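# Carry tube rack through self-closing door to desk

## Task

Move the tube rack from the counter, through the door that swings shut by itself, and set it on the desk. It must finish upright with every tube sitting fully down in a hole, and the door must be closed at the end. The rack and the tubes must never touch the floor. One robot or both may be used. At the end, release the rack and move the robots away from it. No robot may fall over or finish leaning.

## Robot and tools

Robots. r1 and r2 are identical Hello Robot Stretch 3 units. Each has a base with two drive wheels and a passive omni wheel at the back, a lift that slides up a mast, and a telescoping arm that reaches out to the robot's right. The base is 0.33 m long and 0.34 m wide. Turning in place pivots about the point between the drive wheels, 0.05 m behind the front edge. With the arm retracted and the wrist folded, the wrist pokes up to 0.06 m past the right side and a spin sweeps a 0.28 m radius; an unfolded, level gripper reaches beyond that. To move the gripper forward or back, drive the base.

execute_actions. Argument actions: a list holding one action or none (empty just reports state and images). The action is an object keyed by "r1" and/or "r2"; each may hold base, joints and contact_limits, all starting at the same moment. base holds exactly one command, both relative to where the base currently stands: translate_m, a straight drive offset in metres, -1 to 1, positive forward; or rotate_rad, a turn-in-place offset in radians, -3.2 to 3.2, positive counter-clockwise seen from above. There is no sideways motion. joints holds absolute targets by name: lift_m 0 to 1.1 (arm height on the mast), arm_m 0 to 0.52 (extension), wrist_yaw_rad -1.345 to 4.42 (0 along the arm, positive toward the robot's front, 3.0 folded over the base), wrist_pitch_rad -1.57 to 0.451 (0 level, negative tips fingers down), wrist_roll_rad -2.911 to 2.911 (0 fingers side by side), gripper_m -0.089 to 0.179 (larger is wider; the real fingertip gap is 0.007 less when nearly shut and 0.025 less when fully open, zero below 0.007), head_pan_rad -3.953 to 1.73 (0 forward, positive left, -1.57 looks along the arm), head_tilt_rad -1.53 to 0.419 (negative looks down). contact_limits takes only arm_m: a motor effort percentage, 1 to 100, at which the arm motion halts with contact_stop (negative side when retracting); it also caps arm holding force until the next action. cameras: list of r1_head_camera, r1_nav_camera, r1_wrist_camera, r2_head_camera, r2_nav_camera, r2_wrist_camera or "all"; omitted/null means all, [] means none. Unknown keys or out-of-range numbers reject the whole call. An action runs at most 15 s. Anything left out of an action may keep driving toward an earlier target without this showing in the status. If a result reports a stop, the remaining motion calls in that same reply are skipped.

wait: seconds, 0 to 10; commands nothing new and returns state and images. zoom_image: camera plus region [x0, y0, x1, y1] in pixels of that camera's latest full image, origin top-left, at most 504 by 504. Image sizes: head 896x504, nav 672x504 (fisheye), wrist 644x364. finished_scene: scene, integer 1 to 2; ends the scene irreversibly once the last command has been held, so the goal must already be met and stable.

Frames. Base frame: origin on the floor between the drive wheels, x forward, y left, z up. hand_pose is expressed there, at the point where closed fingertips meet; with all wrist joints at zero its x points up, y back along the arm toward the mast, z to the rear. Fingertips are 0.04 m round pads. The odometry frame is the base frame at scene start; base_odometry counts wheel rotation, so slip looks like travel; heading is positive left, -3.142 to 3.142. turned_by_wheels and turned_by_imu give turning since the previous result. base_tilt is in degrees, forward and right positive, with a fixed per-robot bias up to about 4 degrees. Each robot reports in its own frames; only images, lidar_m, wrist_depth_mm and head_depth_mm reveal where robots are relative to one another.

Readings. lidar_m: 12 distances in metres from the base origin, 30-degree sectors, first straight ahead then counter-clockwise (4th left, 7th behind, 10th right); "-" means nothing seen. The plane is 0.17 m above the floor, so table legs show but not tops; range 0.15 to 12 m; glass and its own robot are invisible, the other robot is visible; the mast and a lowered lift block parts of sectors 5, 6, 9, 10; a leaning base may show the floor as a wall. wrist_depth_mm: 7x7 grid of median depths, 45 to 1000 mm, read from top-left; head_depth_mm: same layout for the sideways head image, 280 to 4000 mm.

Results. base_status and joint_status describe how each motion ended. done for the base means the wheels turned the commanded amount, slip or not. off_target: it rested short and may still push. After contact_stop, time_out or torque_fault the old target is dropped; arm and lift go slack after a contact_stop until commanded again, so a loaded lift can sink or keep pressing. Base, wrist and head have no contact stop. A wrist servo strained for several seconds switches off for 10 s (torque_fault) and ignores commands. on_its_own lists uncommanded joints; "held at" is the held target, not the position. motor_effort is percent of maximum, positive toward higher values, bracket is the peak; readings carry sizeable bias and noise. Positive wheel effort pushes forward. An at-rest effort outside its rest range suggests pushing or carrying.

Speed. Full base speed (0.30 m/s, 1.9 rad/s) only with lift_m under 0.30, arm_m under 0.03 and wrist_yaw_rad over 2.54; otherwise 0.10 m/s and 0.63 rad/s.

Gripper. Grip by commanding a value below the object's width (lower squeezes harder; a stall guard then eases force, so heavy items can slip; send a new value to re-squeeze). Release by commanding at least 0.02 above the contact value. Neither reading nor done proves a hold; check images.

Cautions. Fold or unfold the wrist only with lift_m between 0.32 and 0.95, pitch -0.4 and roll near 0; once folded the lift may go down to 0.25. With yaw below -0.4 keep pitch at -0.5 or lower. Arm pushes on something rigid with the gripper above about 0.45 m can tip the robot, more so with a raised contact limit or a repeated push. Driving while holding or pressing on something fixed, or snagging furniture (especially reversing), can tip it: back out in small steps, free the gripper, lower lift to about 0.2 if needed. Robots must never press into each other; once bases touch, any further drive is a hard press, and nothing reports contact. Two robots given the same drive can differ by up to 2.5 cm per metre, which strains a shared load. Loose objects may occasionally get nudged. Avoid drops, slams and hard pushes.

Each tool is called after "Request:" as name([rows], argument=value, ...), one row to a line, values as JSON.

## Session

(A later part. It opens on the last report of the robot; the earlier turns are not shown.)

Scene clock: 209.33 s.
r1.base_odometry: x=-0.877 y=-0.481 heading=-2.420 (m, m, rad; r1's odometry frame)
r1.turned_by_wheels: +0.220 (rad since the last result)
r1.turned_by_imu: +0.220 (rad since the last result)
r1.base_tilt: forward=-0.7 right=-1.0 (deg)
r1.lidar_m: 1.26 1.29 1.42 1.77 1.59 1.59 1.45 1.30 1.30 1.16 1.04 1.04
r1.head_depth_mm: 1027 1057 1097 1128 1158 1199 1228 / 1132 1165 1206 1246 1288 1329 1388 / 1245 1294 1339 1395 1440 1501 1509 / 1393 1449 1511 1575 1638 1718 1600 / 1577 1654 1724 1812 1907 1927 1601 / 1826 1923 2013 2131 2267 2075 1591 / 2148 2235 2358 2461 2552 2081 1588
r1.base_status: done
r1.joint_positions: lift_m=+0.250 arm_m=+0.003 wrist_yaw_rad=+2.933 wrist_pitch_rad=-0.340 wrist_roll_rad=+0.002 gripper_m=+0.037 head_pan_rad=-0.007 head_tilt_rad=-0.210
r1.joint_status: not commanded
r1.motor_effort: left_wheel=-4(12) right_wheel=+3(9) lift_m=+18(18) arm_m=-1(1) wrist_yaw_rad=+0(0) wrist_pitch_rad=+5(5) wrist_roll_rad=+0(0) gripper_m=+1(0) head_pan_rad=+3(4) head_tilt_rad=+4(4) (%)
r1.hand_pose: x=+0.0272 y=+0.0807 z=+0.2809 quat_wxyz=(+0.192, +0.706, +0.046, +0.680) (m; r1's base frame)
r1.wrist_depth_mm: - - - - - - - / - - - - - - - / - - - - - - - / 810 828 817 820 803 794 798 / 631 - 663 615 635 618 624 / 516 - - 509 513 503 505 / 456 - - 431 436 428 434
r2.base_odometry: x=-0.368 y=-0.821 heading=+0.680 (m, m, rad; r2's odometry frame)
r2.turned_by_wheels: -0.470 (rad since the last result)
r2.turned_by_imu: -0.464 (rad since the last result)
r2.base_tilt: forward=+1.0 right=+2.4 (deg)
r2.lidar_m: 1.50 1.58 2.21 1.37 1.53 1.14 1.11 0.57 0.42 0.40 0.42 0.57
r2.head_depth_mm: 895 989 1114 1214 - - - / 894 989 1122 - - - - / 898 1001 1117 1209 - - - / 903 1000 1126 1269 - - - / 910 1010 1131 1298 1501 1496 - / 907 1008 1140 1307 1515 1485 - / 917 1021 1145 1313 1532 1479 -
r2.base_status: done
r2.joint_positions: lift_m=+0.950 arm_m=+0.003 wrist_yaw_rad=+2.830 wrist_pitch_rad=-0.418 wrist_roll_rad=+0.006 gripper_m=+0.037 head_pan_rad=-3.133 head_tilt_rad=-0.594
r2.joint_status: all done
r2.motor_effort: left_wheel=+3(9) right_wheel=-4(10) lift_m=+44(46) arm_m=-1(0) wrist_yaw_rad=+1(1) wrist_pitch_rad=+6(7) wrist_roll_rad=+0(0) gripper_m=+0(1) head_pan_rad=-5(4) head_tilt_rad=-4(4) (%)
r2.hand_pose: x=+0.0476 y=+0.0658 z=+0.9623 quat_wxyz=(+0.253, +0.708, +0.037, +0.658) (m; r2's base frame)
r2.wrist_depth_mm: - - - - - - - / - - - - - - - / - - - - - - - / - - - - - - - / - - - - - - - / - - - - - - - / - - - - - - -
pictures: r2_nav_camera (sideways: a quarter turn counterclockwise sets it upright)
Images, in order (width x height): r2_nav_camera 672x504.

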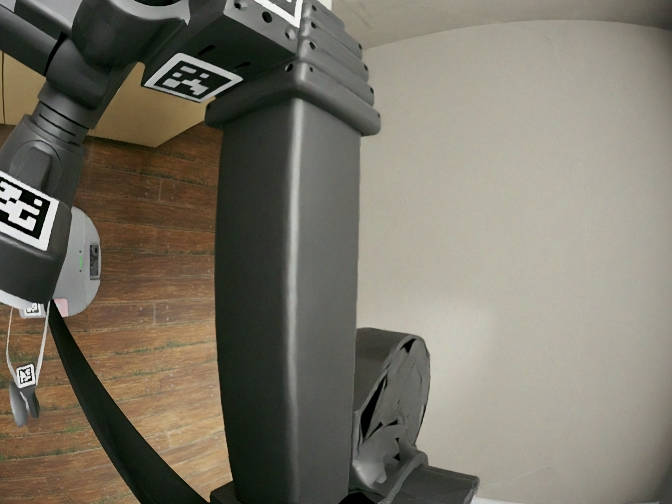

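Request:
execute_actions([
  {"r1":{"base":{"translate_m":0.87}},"r2":{"joints":{"wrist_yaw_rad":0.0,"gripper_m":0.12,"head_pan_rad":-1.6,"head_tilt_rad":-0.5}}},
], cameras=["r2_head_camera","r2_wrist_camera","r1_nav_camera"])

Scene clock: 217.73 s.
r1.base_odometry: x=-1.530 y=-1.056 heading=-2.420 (m, m, rad; r1's odometry frame)
r1.turned_by_wheels: +0.000 (rad since the last result)
r1.turned_by_imu: +0.006 (rad since the last result)
r1.base_tilt: forward=-0.6 right=-1.1 (deg)
r1.lidar_m: 0.57 1.09 1.22 0.84 2.16 2.16 2.18 1.95 0.84 0.52 0.47 0.47
r1.head_depth_mm: 449 463 476 490 507 523 539 / 492 508 525 542 562 583 605 / 545 564 585 607 632 657 685 / 608 635 660 688 718 753 790 / 691 723 758 795 836 884 937 / 801 841 888 941 998 1067 1147 / 948 1012 1071 1153 1241 1351 1445
r1.base_status: done
r1.joint_positions: lift_m=+0.250 arm_m=+0.003 wrist_yaw_rad=+2.933 wrist_pitch_rad=-0.340 wrist_roll_rad=+0.002 gripper_m=+0.037 head_pan_rad=-0.007 head_tilt_rad=-0.210
r1.joint_status: not commanded
r1.motor_effort: left_wheel=-4(9) right_wheel=+3(10) lift_m=+19(19) arm_m=-1(0) wrist_yaw_rad=+0(0) wrist_pitch_rad=+5(5) wrist_roll_rad=+0(0) gripper_m=+0(0) head_pan_rad=+4(4) head_tilt_rad=+4(4) (%)
r1.hand_pose: x=+0.0272 y=+0.0807 z=+0.2809 quat_wxyz=(+0.192, +0.706, +0.046, +0.680) (m; r1's base frame)
r1.wrist_depth_mm: - - - - - - - / - - - - - - - / - - - 894 - - - / 810 823 829 815 796 806 798 / 621 - 674 626 624 608 616 / 512 - - 520 506 498 520 / 447 - - 428 432 433 428
r2.base_odometry: x=-0.368 y=-0.821 heading=+0.680 (m, m, rad; r2's odometry frame)
r2.turned_by_wheels: +0.000 (rad since the last result)
r2.turned_by_imu: +0.001 (rad since the last result)
r2.base_tilt: forward=+1.1 right=+2.3 (deg)
r2.lidar_m: 1.51 1.58 2.21 2.72 0.98 1.14 1.11 0.57 0.42 0.40 0.42 0.57
r2.head_depth_mm: 826 911 1009 811 612 - - / 826 907 1002 796 605 - - / 826 907 1004 796 603 - - / 830 907 995 780 608 - - / 826 903 987 607 580 539 640 / 824 909 985 625 564 531 627 / 829 906 986 758 560 527 622
r2.base_status: not commanded
r2.joint_positions: lift_m=+0.950 arm_m=+0.003 wrist_yaw_rad=+0.002 wrist_pitch_rad=-0.418 wrist_roll_rad=+0.006 gripper_m=+0.120 head_pan_rad=-1.607 head_tilt_rad=-0.508
r2.joint_status: all done
r2.motor_effort: left_wheel=+2(2) right_wheel=-4(4) lift_m=+43(43) arm_m=+0(0) wrist_yaw_rad=-2(1) wrist_pitch_rad=+6(6) wrist_roll_rad=+0(0) gripper_m=+1(100) head_pan_rad=+4(55) head_tilt_rad=+5(20) (%)
r2.hand_pose: x=-0.0211 y=-0.3721 z=+0.9623 quat_wxyz=(+0.690, +0.147, -0.693, -0.147) (m; r2's base frame)
r2.wrist_depth_mm: 768 745 715 714 702 701 688 / 792 780 333 718 708 697 732 / 472 436 331 423 450 446 444 / 342 341 331 335 331 327 324 / 270 269 272 263 263 259 255 / 221 221 218 217 215 218 212 / 271 272 224 217 214 236 206
pictures: r1_nav_camera (sideways: a quarter turn counterclockwise sets it upright), r2_head_camera (sideways: a quarter turn clockwise sets it upright), r2_wrist_camera
Images, in order (width x height): r1_nav_camera 672x504, r2_head_camera 896x504, r2_wrist_camera 644x364.

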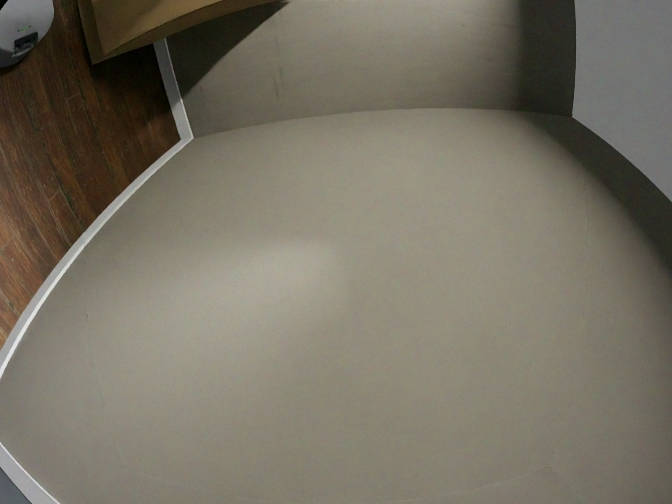

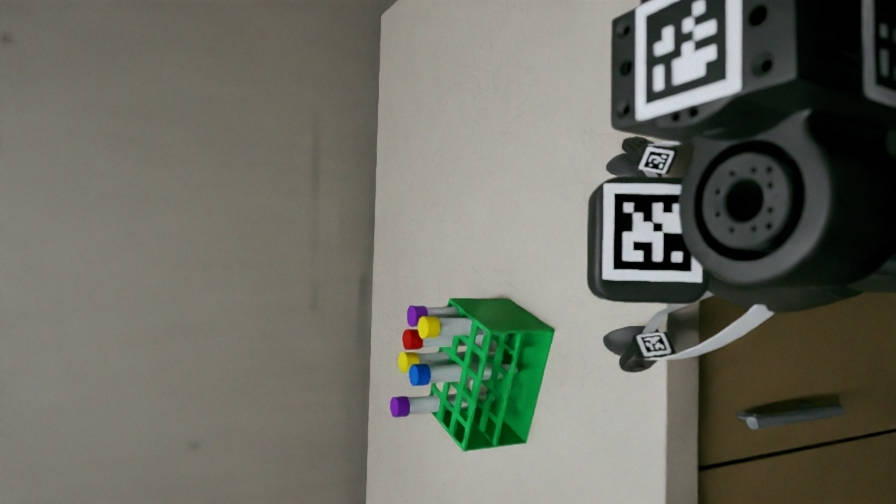

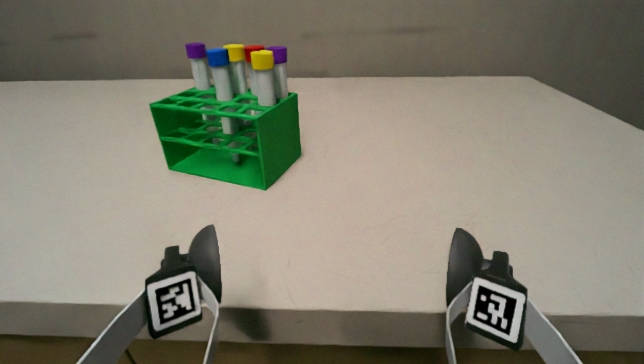

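Request:
execute_actions([
  {"r1":{"base":{"rotate_rad":-0.77},"joints":{"lift_m":0.9,"wrist_pitch_rad":-0.4}},"r2":{"base":{"translate_m":0.426},"joints":{"lift_m":1.0}}},
], cameras=["r1_nav_camera","r2_wrist_camera"])

Scene clock: 272.00 s.
r1.base_odometry: x=-1.530 y=-1.056 heading=+3.093 (m, m, rad; r1's odometry frame)
r1.turned_by_wheels: -0.770 (rad since the last result)
r1.turned_by_imu: -0.761 (rad since the last result)
r1.base_tilt: forward=-0.6 right=-1.1 (deg)
r1.lidar_m: 0.47 0.50 0.73 1.22 1.27 1.16 2.16 2.30 1.99 1.37 0.61 0.47
r1.head_depth_mm: 367 382 396 410 429 449 469 / 371 386 403 421 441 463 488 / 374 390 407 426 446 469 493 / 378 395 412 432 452 476 501 / 383 399 417 437 458 482 508 / 386 403 421 442 464 488 515 / 390 407 427 447 469 495 522
r1.base_status: done
r1.joint_positions: lift_m=+0.900 arm_m=+0.003 wrist_yaw_rad=+2.933 wrist_pitch_rad=-0.412 wrist_roll_rad=+0.002 gripper_m=+0.037 head_pan_rad=-0.007 head_tilt_rad=-0.210
r1.joint_status: all done
r1.motor_effort: left_wheel=+3(12) right_wheel=-2(7) lift_m=+36(37) arm_m=-1(1) wrist_yaw_rad=+0(0) wrist_pitch_rad=+4(7) wrist_roll_rad=+0(0) gripper_m=+0(0) head_pan_rad=+4(3) head_tilt_rad=+3(3) (%)
r1.hand_pose: x=+0.0254 y=+0.0724 z=+0.9135 quat_wxyz=(+0.217, +0.704, +0.072, +0.673) (m; r1's base frame)
r1.wrist_depth_mm: - - - - - 627 451 / - - - - - 644 461 / - - - - - 646 459 / - - - - - 670 470 / - - - - - 669 481 / - - - - 988 693 486 / - - - - - 718 490
r2.base_odometry: x=-0.037 y=-0.554 heading=+0.680 (m, m, rad; r2's odometry frame)
r2.turned_by_wheels: +0.000 (rad since the last result)
r2.turned_by_imu: +0.004 (rad since the last result)
r2.base_tilt: forward=+1.0 right=+2.3 (deg)
r2.lidar_m: 1.08 1.13 1.59 2.71 2.10 1.15 1.54 0.57 0.42 0.40 0.42 0.58
r2.head_depth_mm: 839 917 1019 853 - - - / 839 918 1019 844 - - - / 840 921 1014 795 - - - / 839 922 1002 803 - - - / 835 921 1001 776 590 550 637 / 842 916 998 765 562 536 635 / 836 919 1002 757 559 535 630
r2.base_status: done
r2.joint_positions: lift_m=+1.000 arm_m=+0.003 wrist_yaw_rad=+0.001 wrist_pitch_rad=-0.418 wrist_roll_rad=+0.006 gripper_m=+0.120 head_pan_rad=-1.607 head_tilt_rad=-0.508
r2.joint_status: all done
r2.motor_effort: left_wheel=+2(7) right_wheel=-4(6) lift_m=+43(44) arm_m=+0(0) wrist_yaw_rad=-2(3) wrist_pitch_rad=+6(6) wrist_roll_rad=+0(0) gripper_m=+0(0) head_pan_rad=+4(4) head_tilt_rad=+4(5) (%)
r2.hand_pose: x=-0.0212 y=-0.3721 z=+1.0123 quat_wxyz=(+0.690, +0.147, -0.693, -0.147) (m; r2's base frame)
r2.wrist_depth_mm: 769 763 740 716 718 697 697 / 819 813 816 804 781 759 732 / 609 612 597 598 582 582 354 / 446 442 438 431 425 421 373 / 349 347 352 340 338 336 330 / 285 286 280 280 279 280 275 / 249 243 241 240 238 229 234
pictures: r1_nav_camera (sideways: a quarter turn counterclockwise sets it upright), r2_wrist_camera
Images, in order (width x height): r1_nav_camera 672x504, r2_wrist_camera 644x364.

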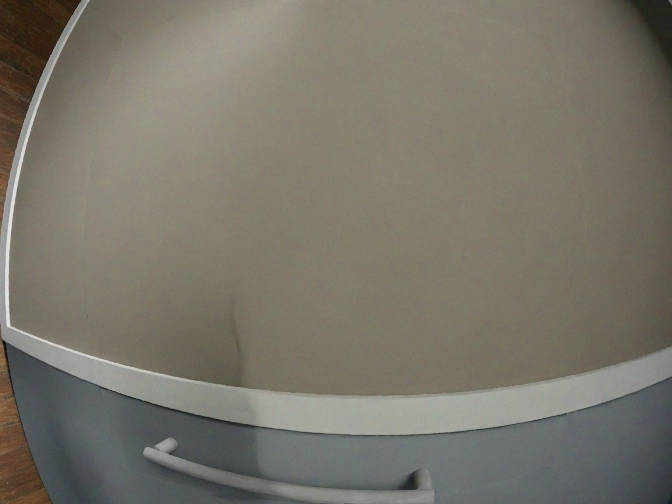

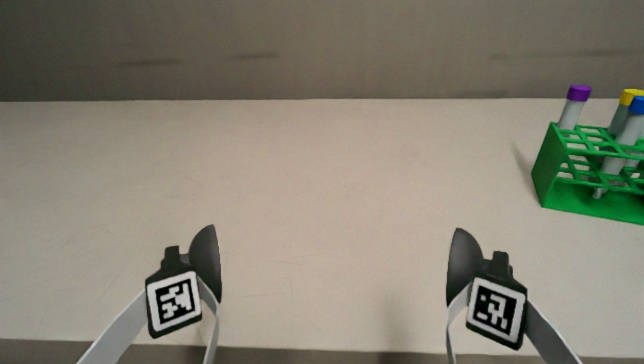

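Request:
execute_actions([
  {"r1":{"joints":{"wrist_yaw_rad":2.0,"gripper_m":0.1,"head_pan_rad":-0.8,"head_tilt_rad":-0.4}},"r2":{"base":{"rotate_rad":-0.49}}},
], cameras=["r1_head_camera","r1_wrist_camera","r2_wrist_camera","r2_head_camera"])

Scene clock: 278.50 s.
r1.base_odometry: x=-1.530 y=-1.056 heading=+3.093 (m, m, rad; r1's odometry frame)
r1.turned_by_wheels: +0.000 (rad since the last result)
r1.turned_by_imu: +0.001 (rad since the last result)
r1.base_tilt: forward=-0.6 right=-1.1 (deg)
r1.lidar_m: 0.47 0.50 0.73 1.22 1.27 1.22 2.16 2.30 2.00 1.37 0.61 0.47
r1.head_depth_mm: 624 686 763 856 979 1143 1290 / 566 618 680 751 843 965 1122 / 518 562 611 670 742 835 952 / 478 515 556 606 665 734 823 / 445 476 508 546 593 652 726 / 414 418 464 501 548 592 650 / 388 413 439 469 497 531 574
r1.base_status: not commanded
r1.joint_positions: lift_m=+0.900 arm_m=+0.003 wrist_yaw_rad=+2.003 wrist_pitch_rad=-0.412 wrist_roll_rad=+0.002 gripper_m=+0.100 head_pan_rad=-0.793 head_tilt_rad=-0.395
r1.joint_status: all done
r1.motor_effort: left_wheel=+3(3) right_wheel=-2(2) lift_m=+36(36) arm_m=-1(1) wrist_yaw_rad=-4(5) wrist_pitch_rad=+4(4) wrist_roll_rad=+0(0) gripper_m=+1(80) head_pan_rad=-4(47) head_tilt_rad=-3(16) (%)
r1.hand_pose: x=+0.1830 y=-0.0535 z=+0.9135 quat_wxyz=(+0.495, +0.661, -0.251, +0.504) (m; r1's base frame)
r1.wrist_depth_mm: 654 535 455 392 348 307 277 / 744 616 495 428 372 323 296 / 901 662 550 464 403 349 317 / - 792 628 513 439 378 339 / - 963 692 566 479 408 366 / - - 830 653 567 441 398 / - - - 756 591 485 420
r2.base_odometry: x=-0.037 y=-0.554 heading=+0.190 (m, m, rad; r2's odometry frame)
r2.turned_by_wheels: -0.490 (rad since the last result)
r2.turned_by_imu: -0.485 (rad since the last result)
r2.base_tilt: forward=+1.0 right=+2.3 (deg)
r2.lidar_m: 0.60 1.08 1.14 1.65 2.74 2.04 1.15 1.53 0.55 0.42 0.40 0.43
r2.head_depth_mm: 1139 1265 1419 880 - - - / 1060 1182 1277 847 - - - / 1002 1117 1172 773 - - - / 952 1048 1126 706 - - - / 903 992 1063 736 591 587 694 / 862 941 1012 766 563 537 624 / 822 894 966 757 558 484 567
r2.base_status: done
r2.joint_positions: lift_m=+1.000 arm_m=+0.003 wrist_yaw_rad=+0.001 wrist_pitch_rad=-0.418 wrist_roll_rad=+0.006 gripper_m=+0.120 head_pan_rad=-1.607 head_tilt_rad=-0.507
r2.joint_status: not commanded
r2.motor_effort: left_wheel=+3(7) right_wheel=-4(9) lift_m=+43(43) arm_m=-1(0) wrist_yaw_rad=-1(3) wrist_pitch_rad=+6(6) wrist_roll_rad=+0(0) gripper_m=+0(0) head_pan_rad=+4(4) head_tilt_rad=+5(5) (%)
r2.hand_pose: x=-0.0214 y=-0.3721 z=+1.0123 quat_wxyz=(+0.690, +0.147, -0.694, -0.147) (m; r2's base frame)
r2.wrist_depth_mm: 622 671 739 847 962 - - / 658 726 787 850 917 - - / 618 610 612 451 547 574 571 / 445 437 439 432 433 422 470 / 348 347 350 338 336 397 634 / 285 285 282 292 385 587 - / 242 239 262 363 460 686 -
pictures: r1_head_camera (sideways: a quarter turn clockwise sets it upright), r1_wrist_camera, r2_head_camera (sideways: a quarter turn clockwise sets it upright), r2_wrist_camera
Images, in order (width x height): r1_head_camera 896x504, r1_wrist_camera 644x364, r2_head_camera 896x504, r2_wrist_camera 644x364.

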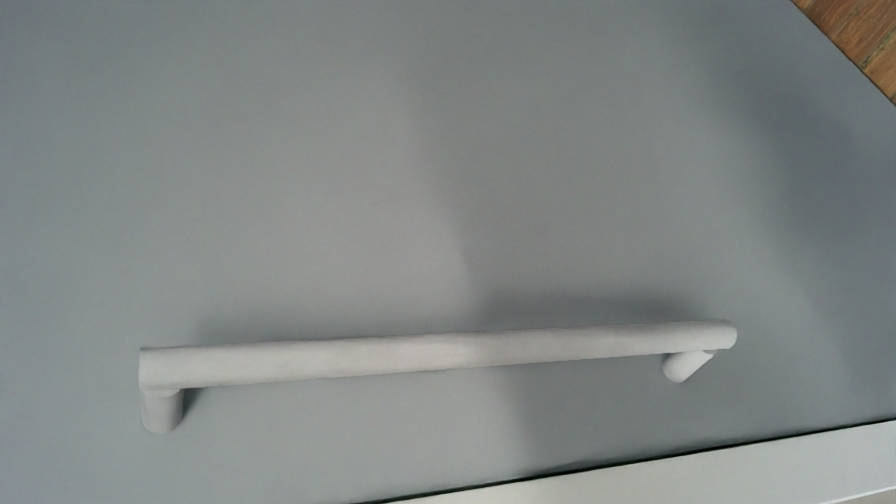

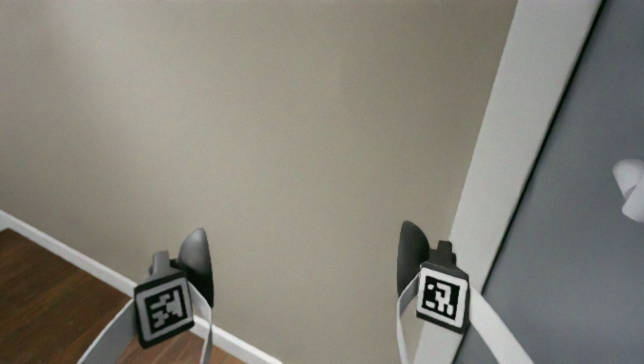

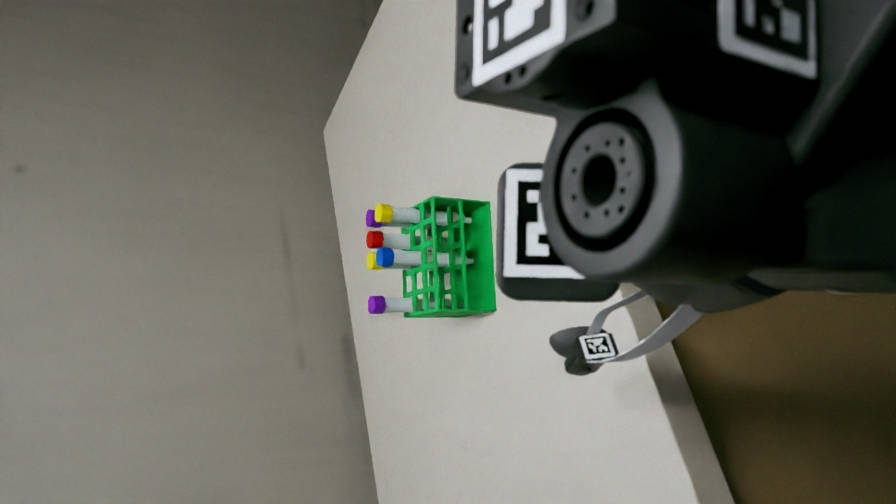

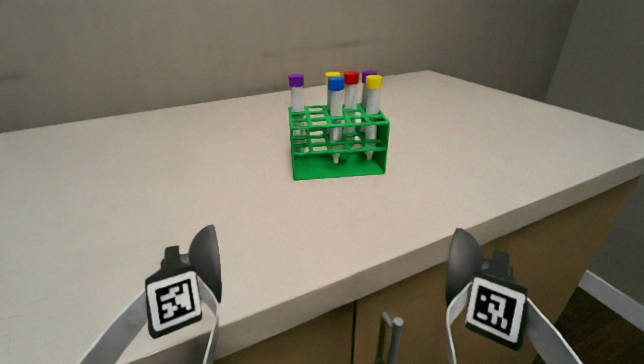

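Request:
execute_actions([
  {"r1":{"joints":{"arm_m":0.36,"lift_m":1.0}},"r2":{"joints":{"arm_m":0.2}}},
], cameras=["r1_head_camera","r1_wrist_camera","r2_wrist_camera","r2_head_camera"])

Scene clock: 294.10 s.
r1.base_odometry: x=-1.530 y=-1.056 heading=+3.093 (m, m, rad; r1's odometry frame)
r1.turned_by_wheels: +0.000 (rad since the last result)
r1.turned_by_imu: +0.001 (rad since the last result)
r1.base_tilt: forward=-0.7 right=-1.1 (deg)
r1.lidar_m: 0.47 0.50 0.73 1.21 1.27 1.22 2.16 2.31 1.99 1.37 0.61 0.47
r1.head_depth_mm: 625 685 760 855 968 1148 1287 / 567 616 679 753 844 964 1125 / 519 561 613 670 745 833 950 / 479 515 557 606 663 734 824 / 444 476 508 547 594 653 727 / 414 417 463 499 547 592 652 / 389 413 439 469 498 531 574
r1.base_status: not commanded
r1.joint_positions: lift_m=+1.000 arm_m=+0.360 wrist_yaw_rad=+2.002 wrist_pitch_rad=-0.413 wrist_roll_rad=+0.002 gripper_m=+0.100 head_pan_rad=-0.793 head_tilt_rad=-0.395
r1.joint_status: all done
r1.motor_effort: left_wheel=+3(3) right_wheel=-2(2) lift_m=+36(39) arm_m=+5(6) wrist_yaw_rad=-2(4) wrist_pitch_rad=+4(4) wrist_roll_rad=+0(0) gripper_m=+1(0) head_pan_rad=-4(4) head_tilt_rad=-2(3) (%)
r1.hand_pose: x=+0.1831 y=-0.4107 z=+1.0134 quat_wxyz=(+0.496, +0.661, -0.251, +0.504) (m; r1's base frame)
r1.wrist_depth_mm: 588 486 403 358 323 286 258 / 683 544 443 391 342 303 275 / 805 624 496 422 365 326 289 / 952 732 549 461 401 353 310 / - 855 625 527 435 388 334 / - - 750 602 525 417 360 / - - 938 702 562 447 394
r2.base_odometry: x=-0.037 y=-0.554 heading=+0.190 (m, m, rad; r2's odometry frame)
r2.turned_by_wheels: +0.000 (rad since the last result)
r2.turned_by_imu: +0.001 (rad since the last result)
r2.base_tilt: forward=+1.0 right=+2.2 (deg)
r2.lidar_m: 0.60 1.08 1.15 1.65 2.74 2.04 1.15 1.53 0.55 0.42 0.40 0.42
r2.head_depth_mm: 1131 1274 1386 - 759 942 1191 / 1069 1189 1284 - 661 820 1044 / 1011 1117 - - 624 726 891 / 953 1045 1128 - 568 649 781 / 907 991 1064 702 567 588 694 / 863 940 1011 767 565 537 623 / 823 892 969 759 558 485 568
r2.base_status: not commanded
r2.joint_positions: lift_m=+1.000 arm_m=+0.200 wrist_yaw_rad=+0.001 wrist_pitch_rad=-0.418 wrist_roll_rad=+0.006 gripper_m=+0.120 head_pan_rad=-1.607 head_tilt_rad=-0.507
r2.joint_status: all done
r2.motor_effort: left_wheel=+3(3) right_wheel=-5(4) lift_m=+43(43) arm_m=+5(3) wrist_yaw_rad=+1(1) wrist_pitch_rad=+6(6) wrist_roll_rad=+0(0) gripper_m=+0(0) head_pan_rad=+4(4) head_tilt_rad=+4(5) (%)
r2.hand_pose: x=-0.0214 y=-0.5691 z=+1.0123 quat_wxyz=(+0.690, +0.147, -0.694, -0.147) (m; r2's base frame)
r2.wrist_depth_mm: 488 518 587 656 742 856 998 / 512 559 627 707 802 963 - / 545 592 599 550 580 578 - / 445 440 432 277 401 422 416 / 346 346 343 276 274 335 330 / 285 284 271 269 277 281 275 / 242 234 239 238 236 228 234
pictures: r1_head_camera (sideways: a quarter turn clockwise sets it upright), r1_wrist_camera, r2_head_camera (sideways: a quarter turn clockwise sets it upright), r2_wrist_camera
Images, in order (width x height): r1_head_camera 896x504, r1_wrist_camera 644x364, r2_head_camera 896x504, r2_wrist_camera 644x364.

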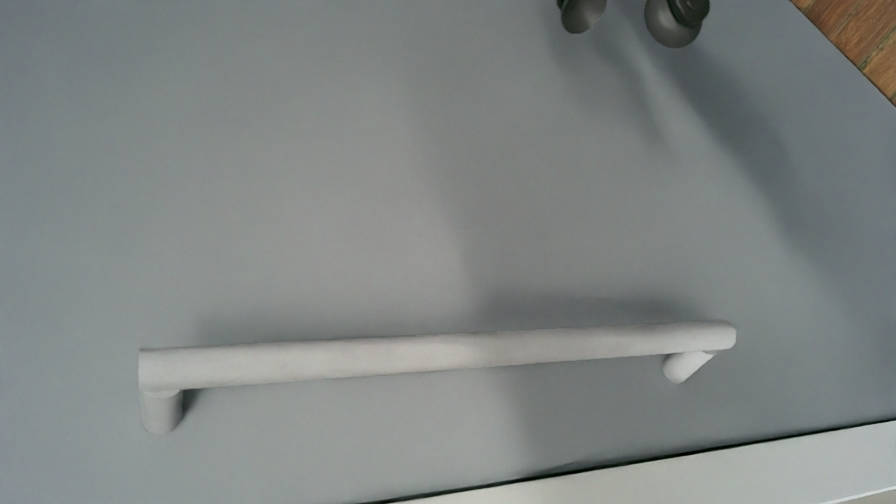

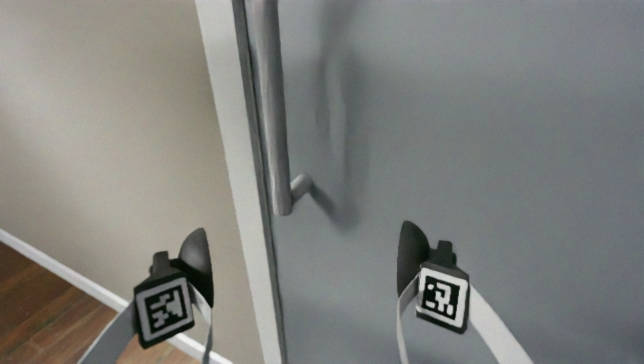

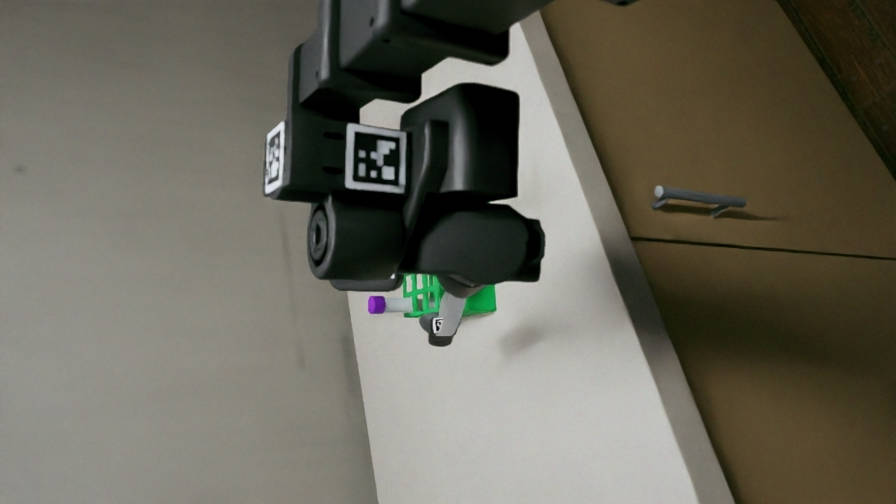

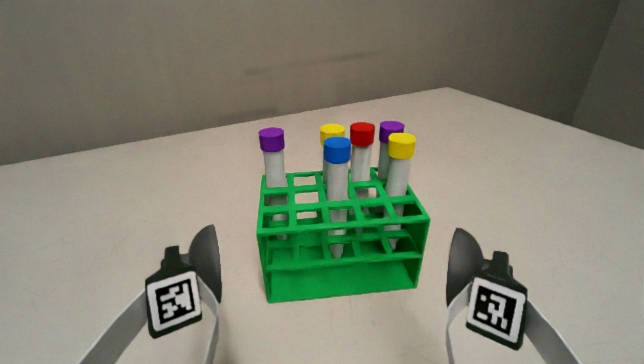

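Request:
execute_actions([
  {"r1":{"base":{"translate_m":0.12},"joints":{"arm_m":0.275,"lift_m":1.07}},"r2":{"base":{"rotate_rad":0.15},"joints":{"gripper_m":0.15}}},
], cameras=["r1_head_camera","r1_wrist_camera"])

Scene clock: 344.30 s.
r1.base_odometry: x=-1.650 y=-1.050 heading=+3.093 (m, m, rad; r1's odometry frame)
r1.turned_by_wheels: +0.000 (rad since the last result)
r1.turned_by_imu: +0.001 (rad since the last result)
r1.base_tilt: forward=-0.6 right=-1.1 (deg)
r1.lidar_m: 0.35 0.37 0.55 1.23 1.26 1.30 2.28 2.44 2.00 1.02 0.46 0.35
r1.head_depth_mm: 450 496 551 618 727 860 996 / 410 447 491 545 606 701 816 / 376 406 443 485 538 604 689 / 346 311 385 417 455 501 581 / 321 340 370 400 435 475 526 / 300 319 342 363 384 414 450 / - 287 303 324 350 382 419
r1.base_status: done
r1.joint_positions: lift_m=+1.070 arm_m=+0.275 wrist_yaw_rad=+2.002 wrist_pitch_rad=-0.413 wrist_roll_rad=+0.002 gripper_m=+0.100 head_pan_rad=-0.793 head_tilt_rad=-0.395
r1.joint_status: all done
r1.motor_effort: left_wheel=+3(9) right_wheel=-2(4) lift_m=+36(38) arm_m=-5(6) wrist_yaw_rad=-2(3) wrist_pitch_rad=+4(5) wrist_roll_rad=+0(0) gripper_m=+1(0) head_pan_rad=-4(4) head_tilt_rad=-3(3) (%)
r1.hand_pose: x=+0.1831 y=-0.3264 z=+1.0834 quat_wxyz=(+0.496, +0.661, -0.251, +0.504) (m; r1's base frame)
r1.wrist_depth_mm: 398 332 270 236 217 193 175 / 460 376 298 258 232 207 186 / 548 424 332 268 252 222 198 / 691 496 368 300 274 238 211 / 868 610 423 337 297 259 227 / - 822 489 385 354 283 245 / - 957 617 459 384 300 268
r2.base_odometry: x=-0.037 y=-0.554 heading=+0.340 (m, m, rad; r2's odometry frame)
r2.turned_by_wheels: +0.150 (rad since the last result)
r2.turned_by_imu: +0.150 (rad since the last result)
r2.base_tilt: forward=+1.0 right=+2.3 (deg)
r2.lidar_m: 0.73 1.08 1.22 2.02 2.71 1.38 1.25 0.92 0.49 0.41 0.40 0.45
r2.head_depth_mm: 993 1108 1210 - 633 748 952 / 956 1055 1140 - 605 682 857 / 922 1018 - - 577 637 775 / 891 977 1053 - 552 594 713 / 861 941 1028 738 568 556 655 / 829 911 986 766 565 519 608 / 805 873 958 758 559 473 570
r2.base_status: done
r2.joint_positions: lift_m=+1.000 arm_m=+0.200 wrist_yaw_rad=+0.001 wrist_pitch_rad=-0.418 wrist_roll_rad=+0.006 gripper_m=+0.150 head_pan_rad=-1.607 head_tilt_rad=-0.507
r2.joint_status: all done
r2.motor_effort: left_wheel=-3(7) right_wheel=+4(9) lift_m=+43(43) arm_m=+4(4) wrist_yaw_rad=-1(0) wrist_pitch_rad=+6(6) wrist_roll_rad=+0(0) gripper_m=+1(97) head_pan_rad=+4(4) head_tilt_rad=+4(4) (%)
r2.hand_pose: x=-0.0214 y=-0.5691 z=+1.0123 quat_wxyz=(+0.690, +0.147, -0.694, -0.147) (m; r2's base frame)
r2.wrist_depth_mm: 486 519 551 595 643 696 755 / 520 553 593 641 709 756 859 / 554 580 623 583 583 539 573 / 443 439 436 431 272 242 417 / 347 344 340 340 253 246 330 / 285 - 281 279 265 260 271 / 249 233 239 238 235 228 233
pictures: r1_head_camera (sideways: a quarter turn clockwise sets it upright), r1_wrist_camera
Images, in order (width x height): r1_head_camera 896x504, r1_wrist_camera 644x364.

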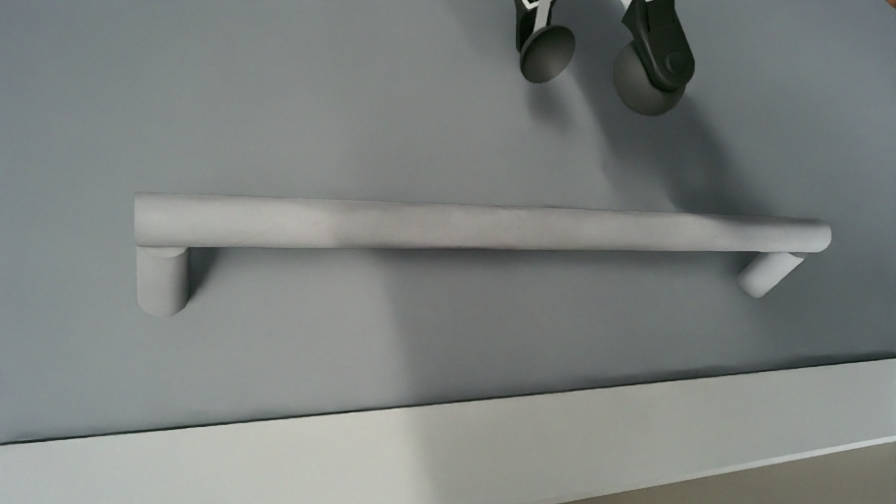

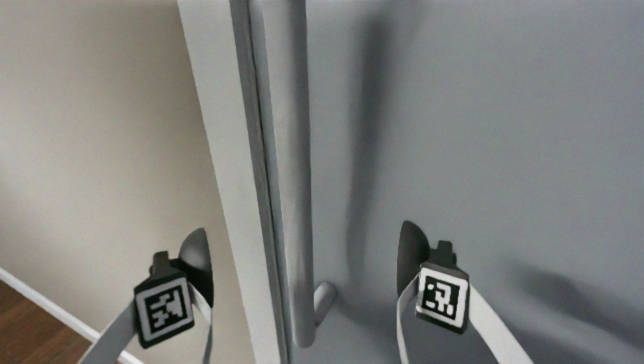

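Request:
execute_actions([
  {"r1":{"base":{"translate_m":0.07},"joints":{"arm_m":0.24}},"r2":{"base":{"translate_m":-0.33},"joints":{"wrist_yaw_rad":1.57,"arm_m":0.48}}},
], cameras=["r1_head_camera","r1_wrist_camera","r2_head_camera","r2_wrist_camera"])

Scene clock: 356.17 s.
r1.base_odometry: x=-1.720 y=-1.047 heading=+3.094 (m, m, rad; r1's odometry frame)
r1.turned_by_wheels: +0.000 (rad since the last result)
r1.turned_by_imu: +0.002 (rad since the last result)
r1.base_tilt: forward=-0.7 right=-1.0 (deg)
r1.lidar_m: 0.28 0.30 0.44 1.25 1.25 1.03 2.35 2.51 2.01 0.82 0.36 0.28
r1.head_depth_mm: 350 387 427 482 555 659 776 / 318 - 321 300 332 554 632 / 293 311 343 377 409 451 449 / - 291 313 340 374 414 464 / - - 293 303 321 353 385 / - - - - 292 319 352 / - - - - 286 304 330
r1.base_status: done
r1.joint_positions: lift_m=+1.070 arm_m=+0.240 wrist_yaw_rad=+2.002 wrist_pitch_rad=-0.413 wrist_roll_rad=+0.002 gripper_m=+0.100 head_pan_rad=-0.793 head_tilt_rad=-0.395
r1.joint_status: all done
r1.motor_effort: left_wheel=+3(9) right_wheel=-2(4) lift_m=+36(36) arm_m=-5(6) wrist_yaw_rad=-3(3) wrist_pitch_rad=+4(4) wrist_roll_rad=+0(0) gripper_m=+1(0) head_pan_rad=-4(4) head_tilt_rad=-2(2) (%)
r1.hand_pose: x=+0.1831 y=-0.2914 z=+1.0834 quat_wxyz=(+0.496, +0.661, -0.251, +0.504) (m; r1's base frame)
r1.wrist_depth_mm: 288 239 196 165 156 140 127 / 331 269 215 178 169 149 134 / 389 310 238 195 181 161 143 / 465 357 264 214 199 172 153 / 609 419 299 235 214 188 164 / 859 595 340 266 255 201 177 / - 704 429 318 276 218 194
r2.base_odometry: x=-0.348 y=-0.664 heading=+0.340 (m, m, rad; r2's odometry frame)
r2.turned_by_wheels: +0.000 (rad since the last result)
r2.turned_by_imu: +0.000 (rad since the last result)
r2.base_tilt: forward=+1.0 right=+2.3 (deg)
r2.lidar_m: 0.92 1.39 1.58 2.60 2.61 1.11 0.99 1.22 0.62 0.51 0.51 0.57
r2.head_depth_mm: 1095 1220 1332 - 821 1467 1251 / 1051 1157 - 798 751 892 1167 / 1014 1093 1206 793 702 830 1002 / 980 1061 1053 781 658 770 917 / 945 1040 1122 738 635 721 849 / 915 1000 1079 691 609 676 787 / 887 958 1021 716 581 635 739
r2.base_status: done
r2.joint_positions: lift_m=+1.000 arm_m=+0.480 wrist_yaw_rad=+1.570 wrist_pitch_rad=-0.417 wrist_roll_rad=+0.006 gripper_m=+0.150 head_pan_rad=-1.607 head_tilt_rad=-0.507
r2.joint_status: all done
r2.motor_effort: left_wheel=-3(8) right_wheel=+4(5) lift_m=+43(43) arm_m=+5(3) wrist_yaw_rad=+1(3) wrist_pitch_rad=+6(6) wrist_roll_rad=+0(0) gripper_m=+1(0) head_pan_rad=+4(4) head_tilt_rad=+4(4) (%)
r2.hand_pose: x=+0.2031 y=-0.6251 z=+1.0125 quat_wxyz=(+0.592, +0.594, -0.387, +0.383) (m; r2's base frame)
r2.wrist_depth_mm: - - - - 919 626 464 / - - 977 928 856 648 471 / - - 600 595 583 571 485 / - - 433 429 426 420 416 / - 376 339 338 336 332 327 / - - 282 279 258 186 135 / - 233 239 237 210 106 230
pictures: r1_head_camera (sideways: a quarter turn clockwise sets it upright), r1_wrist_camera, r2_head_camera (sideways: a quarter turn clockwise sets it upright), r2_wrist_camera
Images, in order (width x height): r1_head_camera 896x504, r1_wrist_camera 644x364, r2_head_camera 896x504, r2_wrist_camera 644x364.

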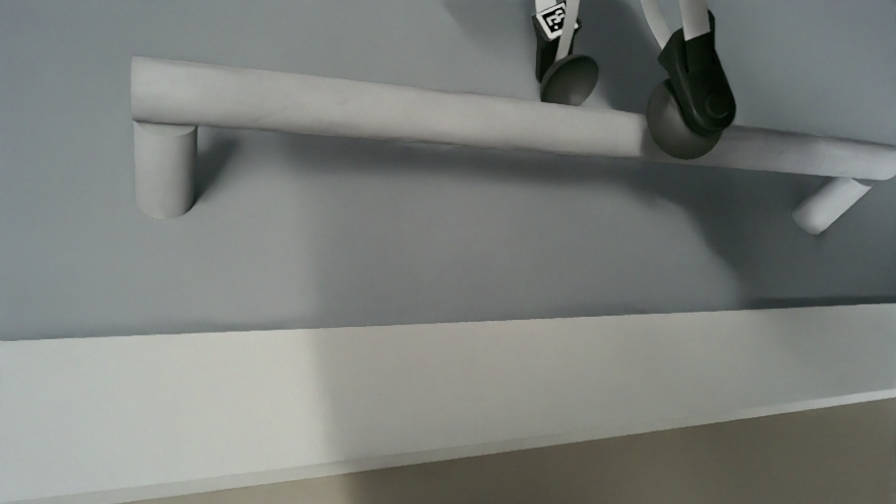

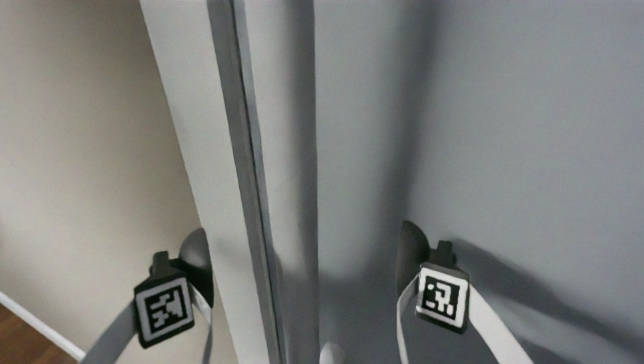

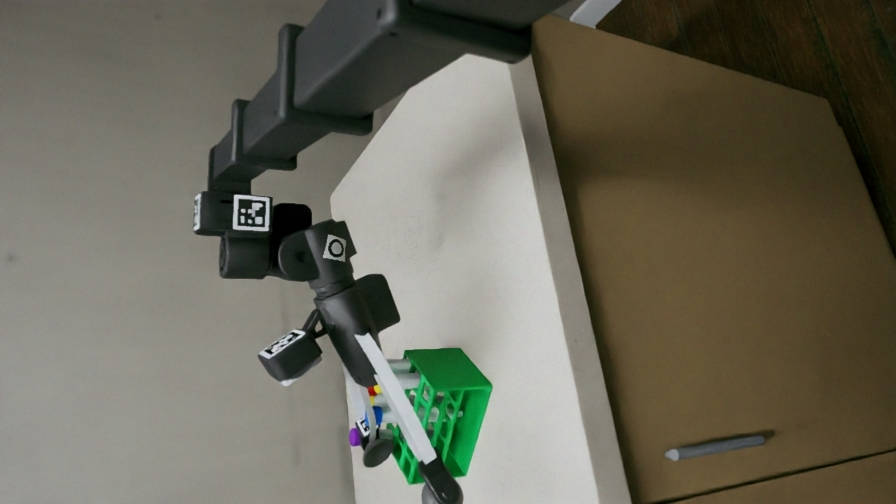

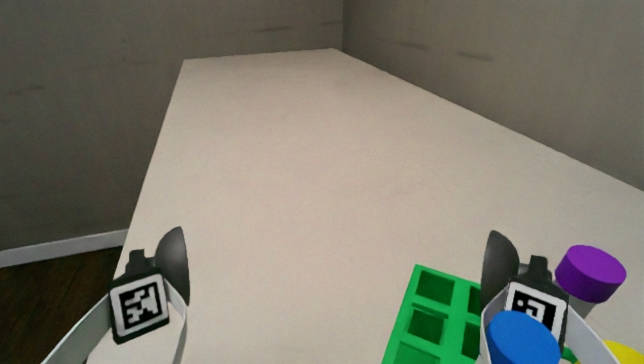

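Request:
zoom_image(camera="r2_head_camera", region=[250, 300, 550, 504])

Region (250, 300, 550, 504) of r2_head_camera's 896x504 image, scaled by 1.680, with more detail than that image has; it fills the top 343 rows of this view, and the rest is white.

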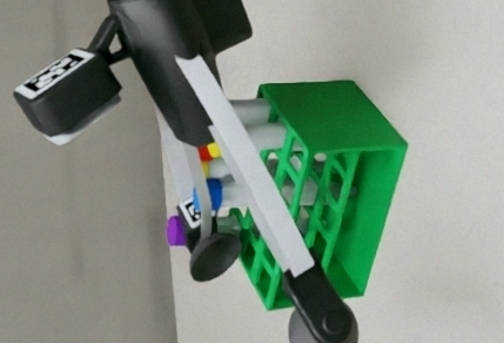

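Request:
execute_actions([
  {"r1":{"joints":{"gripper_m":-0.03}},"r2":{"joints":{"lift_m":1.1}}},
], cameras=["r1_head_camera","r1_wrist_camera","r2_wrist_camera"])

Scene clock: 376.27 s.
r1.base_odometry: x=-1.720 y=-1.047 heading=+3.093 (m, m, rad; r1's odometry frame)
r1.turned_by_wheels: +0.000 (rad since the last result)
r1.turned_by_imu: +0.002 (rad since the last result)
r1.base_tilt: forward=-0.7 right=-1.0 (deg)
r1.lidar_m: 0.28 0.30 0.44 1.24 1.26 1.03 2.35 2.51 2.01 0.82 0.37 0.28
r1.head_depth_mm: 351 389 429 482 532 661 778 / 319 - 321 301 328 551 633 / 293 313 344 378 409 446 448 / - 291 313 341 374 414 465 / - - 293 304 322 354 386 / - - - - 292 319 353 / - - - - 286 304 330
r1.base_status: not commanded
r1.joint_positions: lift_m=+1.070 arm_m=+0.240 wrist_yaw_rad=+2.011 wrist_pitch_rad=-0.418 wrist_roll_rad=+0.002 gripper_m=-0.029 head_pan_rad=-0.793 head_tilt_rad=-0.395
r1.joint_status: all done
r1.on_its_own: wrist_yaw_rad is at rest, and its effort (-14) is outside its rest range (-12 to +12)
r1.motor_effort: left_wheel=+2(2) right_wheel=+2(3) lift_m=+36(36) arm_m=-4(5) wrist_yaw_rad=-14(14) wrist_pitch_rad=+6(6) wrist_roll_rad=+0(0) gripper_m=-17(92) head_pan_rad=-4(4) head_tilt_rad=-2(3) (%)
r1.hand_pose: x=+0.1816 y=-0.2897 z=+1.0822 quat_wxyz=(+0.495, +0.663, -0.247, +0.505) (m; r1's base frame)
r1.wrist_depth_mm: 298 245 200 119 159 140 127 / 343 278 218 129 169 150 135 / 410 311 243 140 184 161 144 / 501 365 272 156 201 174 154 / 653 447 318 166 221 188 166 / 964 548 422 - 239 208 179 / - 760 443 319 268 226 196
r2.base_odometry: x=-0.348 y=-0.664 heading=+0.340 (m, m, rad; r2's odometry frame)
r2.turned_by_wheels: +0.000 (rad since the last result)
r2.turned_by_imu: +0.002 (rad since the last result)
r2.base_tilt: forward=+1.0 right=+2.3 (deg)
r2.lidar_m: 0.92 1.39 1.58 2.60 2.62 1.11 0.99 1.22 0.62 0.51 0.51 0.57
r2.head_depth_mm: 1060 1246 1373 1445 814 1491 1254 / 1028 1180 1305 800 752 889 1156 / 993 1126 1206 793 701 828 1004 / 965 - 1158 784 659 770 919 / 946 1019 1122 742 635 716 851 / 915 998 1079 690 609 676 787 / 882 964 1015 718 583 634 737
r2.base_status: not commanded
r2.joint_positions: lift_m=+1.100 arm_m=+0.480 wrist_yaw_rad=+1.570 wrist_pitch_rad=-0.417 wrist_roll_rad=+0.006 gripper_m=+0.150 head_pan_rad=-1.607 head_tilt_rad=-0.507
r2.joint_status: all done
r2.motor_effort: left_wheel=-4(4) right_wheel=+4(4) lift_m=+43(45) arm_m=+5(4) wrist_yaw_rad=+1(0) wrist_pitch_rad=+6(6) wrist_roll_rad=+0(0) gripper_m=+0(1) head_pan_rad=+4(4) head_tilt_rad=+5(4) (%)
r2.hand_pose: x=+0.2031 y=-0.6251 z=+1.1125 quat_wxyz=(+0.592, +0.594, -0.387, +0.383) (m; r2's base frame)
r2.wrist_depth_mm: - - - - 909 608 468 / - - - - 969 640 470 / - - 876 856 843 656 484 / - - 635 627 618 615 500 / - - 494 498 493 493 481 / - - 411 408 404 400 396 / - - 346 346 345 329 338
pictures: r1_head_camera (sideways: a quarter turn clockwise sets it upright), r1_wrist_camera, r2_wrist_camera
Images, in order (width x height): r1_head_camera 896x504, r1_wrist_camera 644x364, r2_wrist_camera 644x364.

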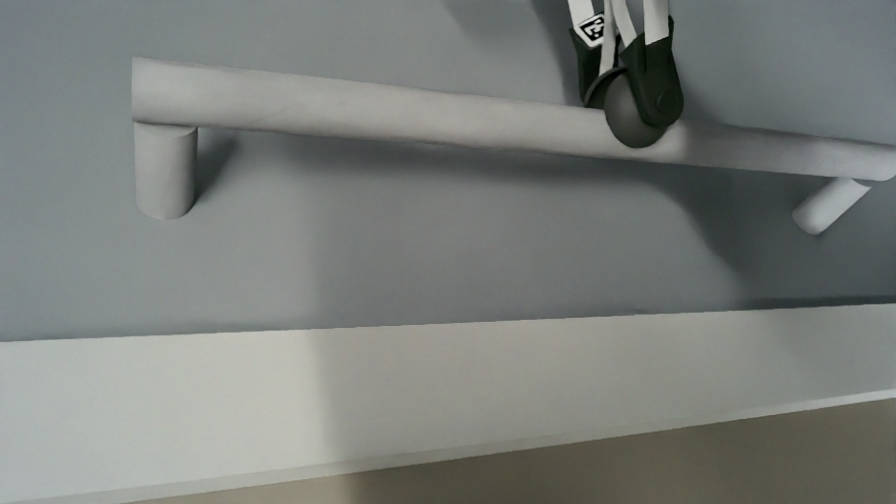

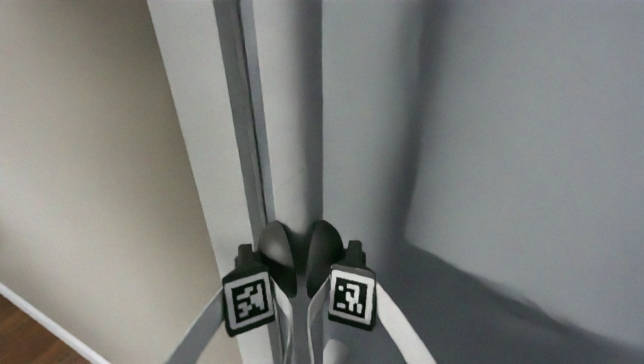

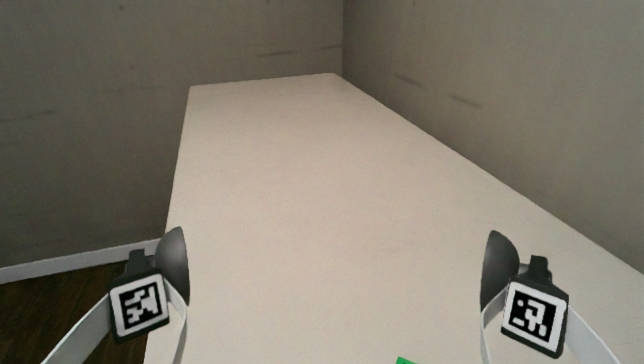

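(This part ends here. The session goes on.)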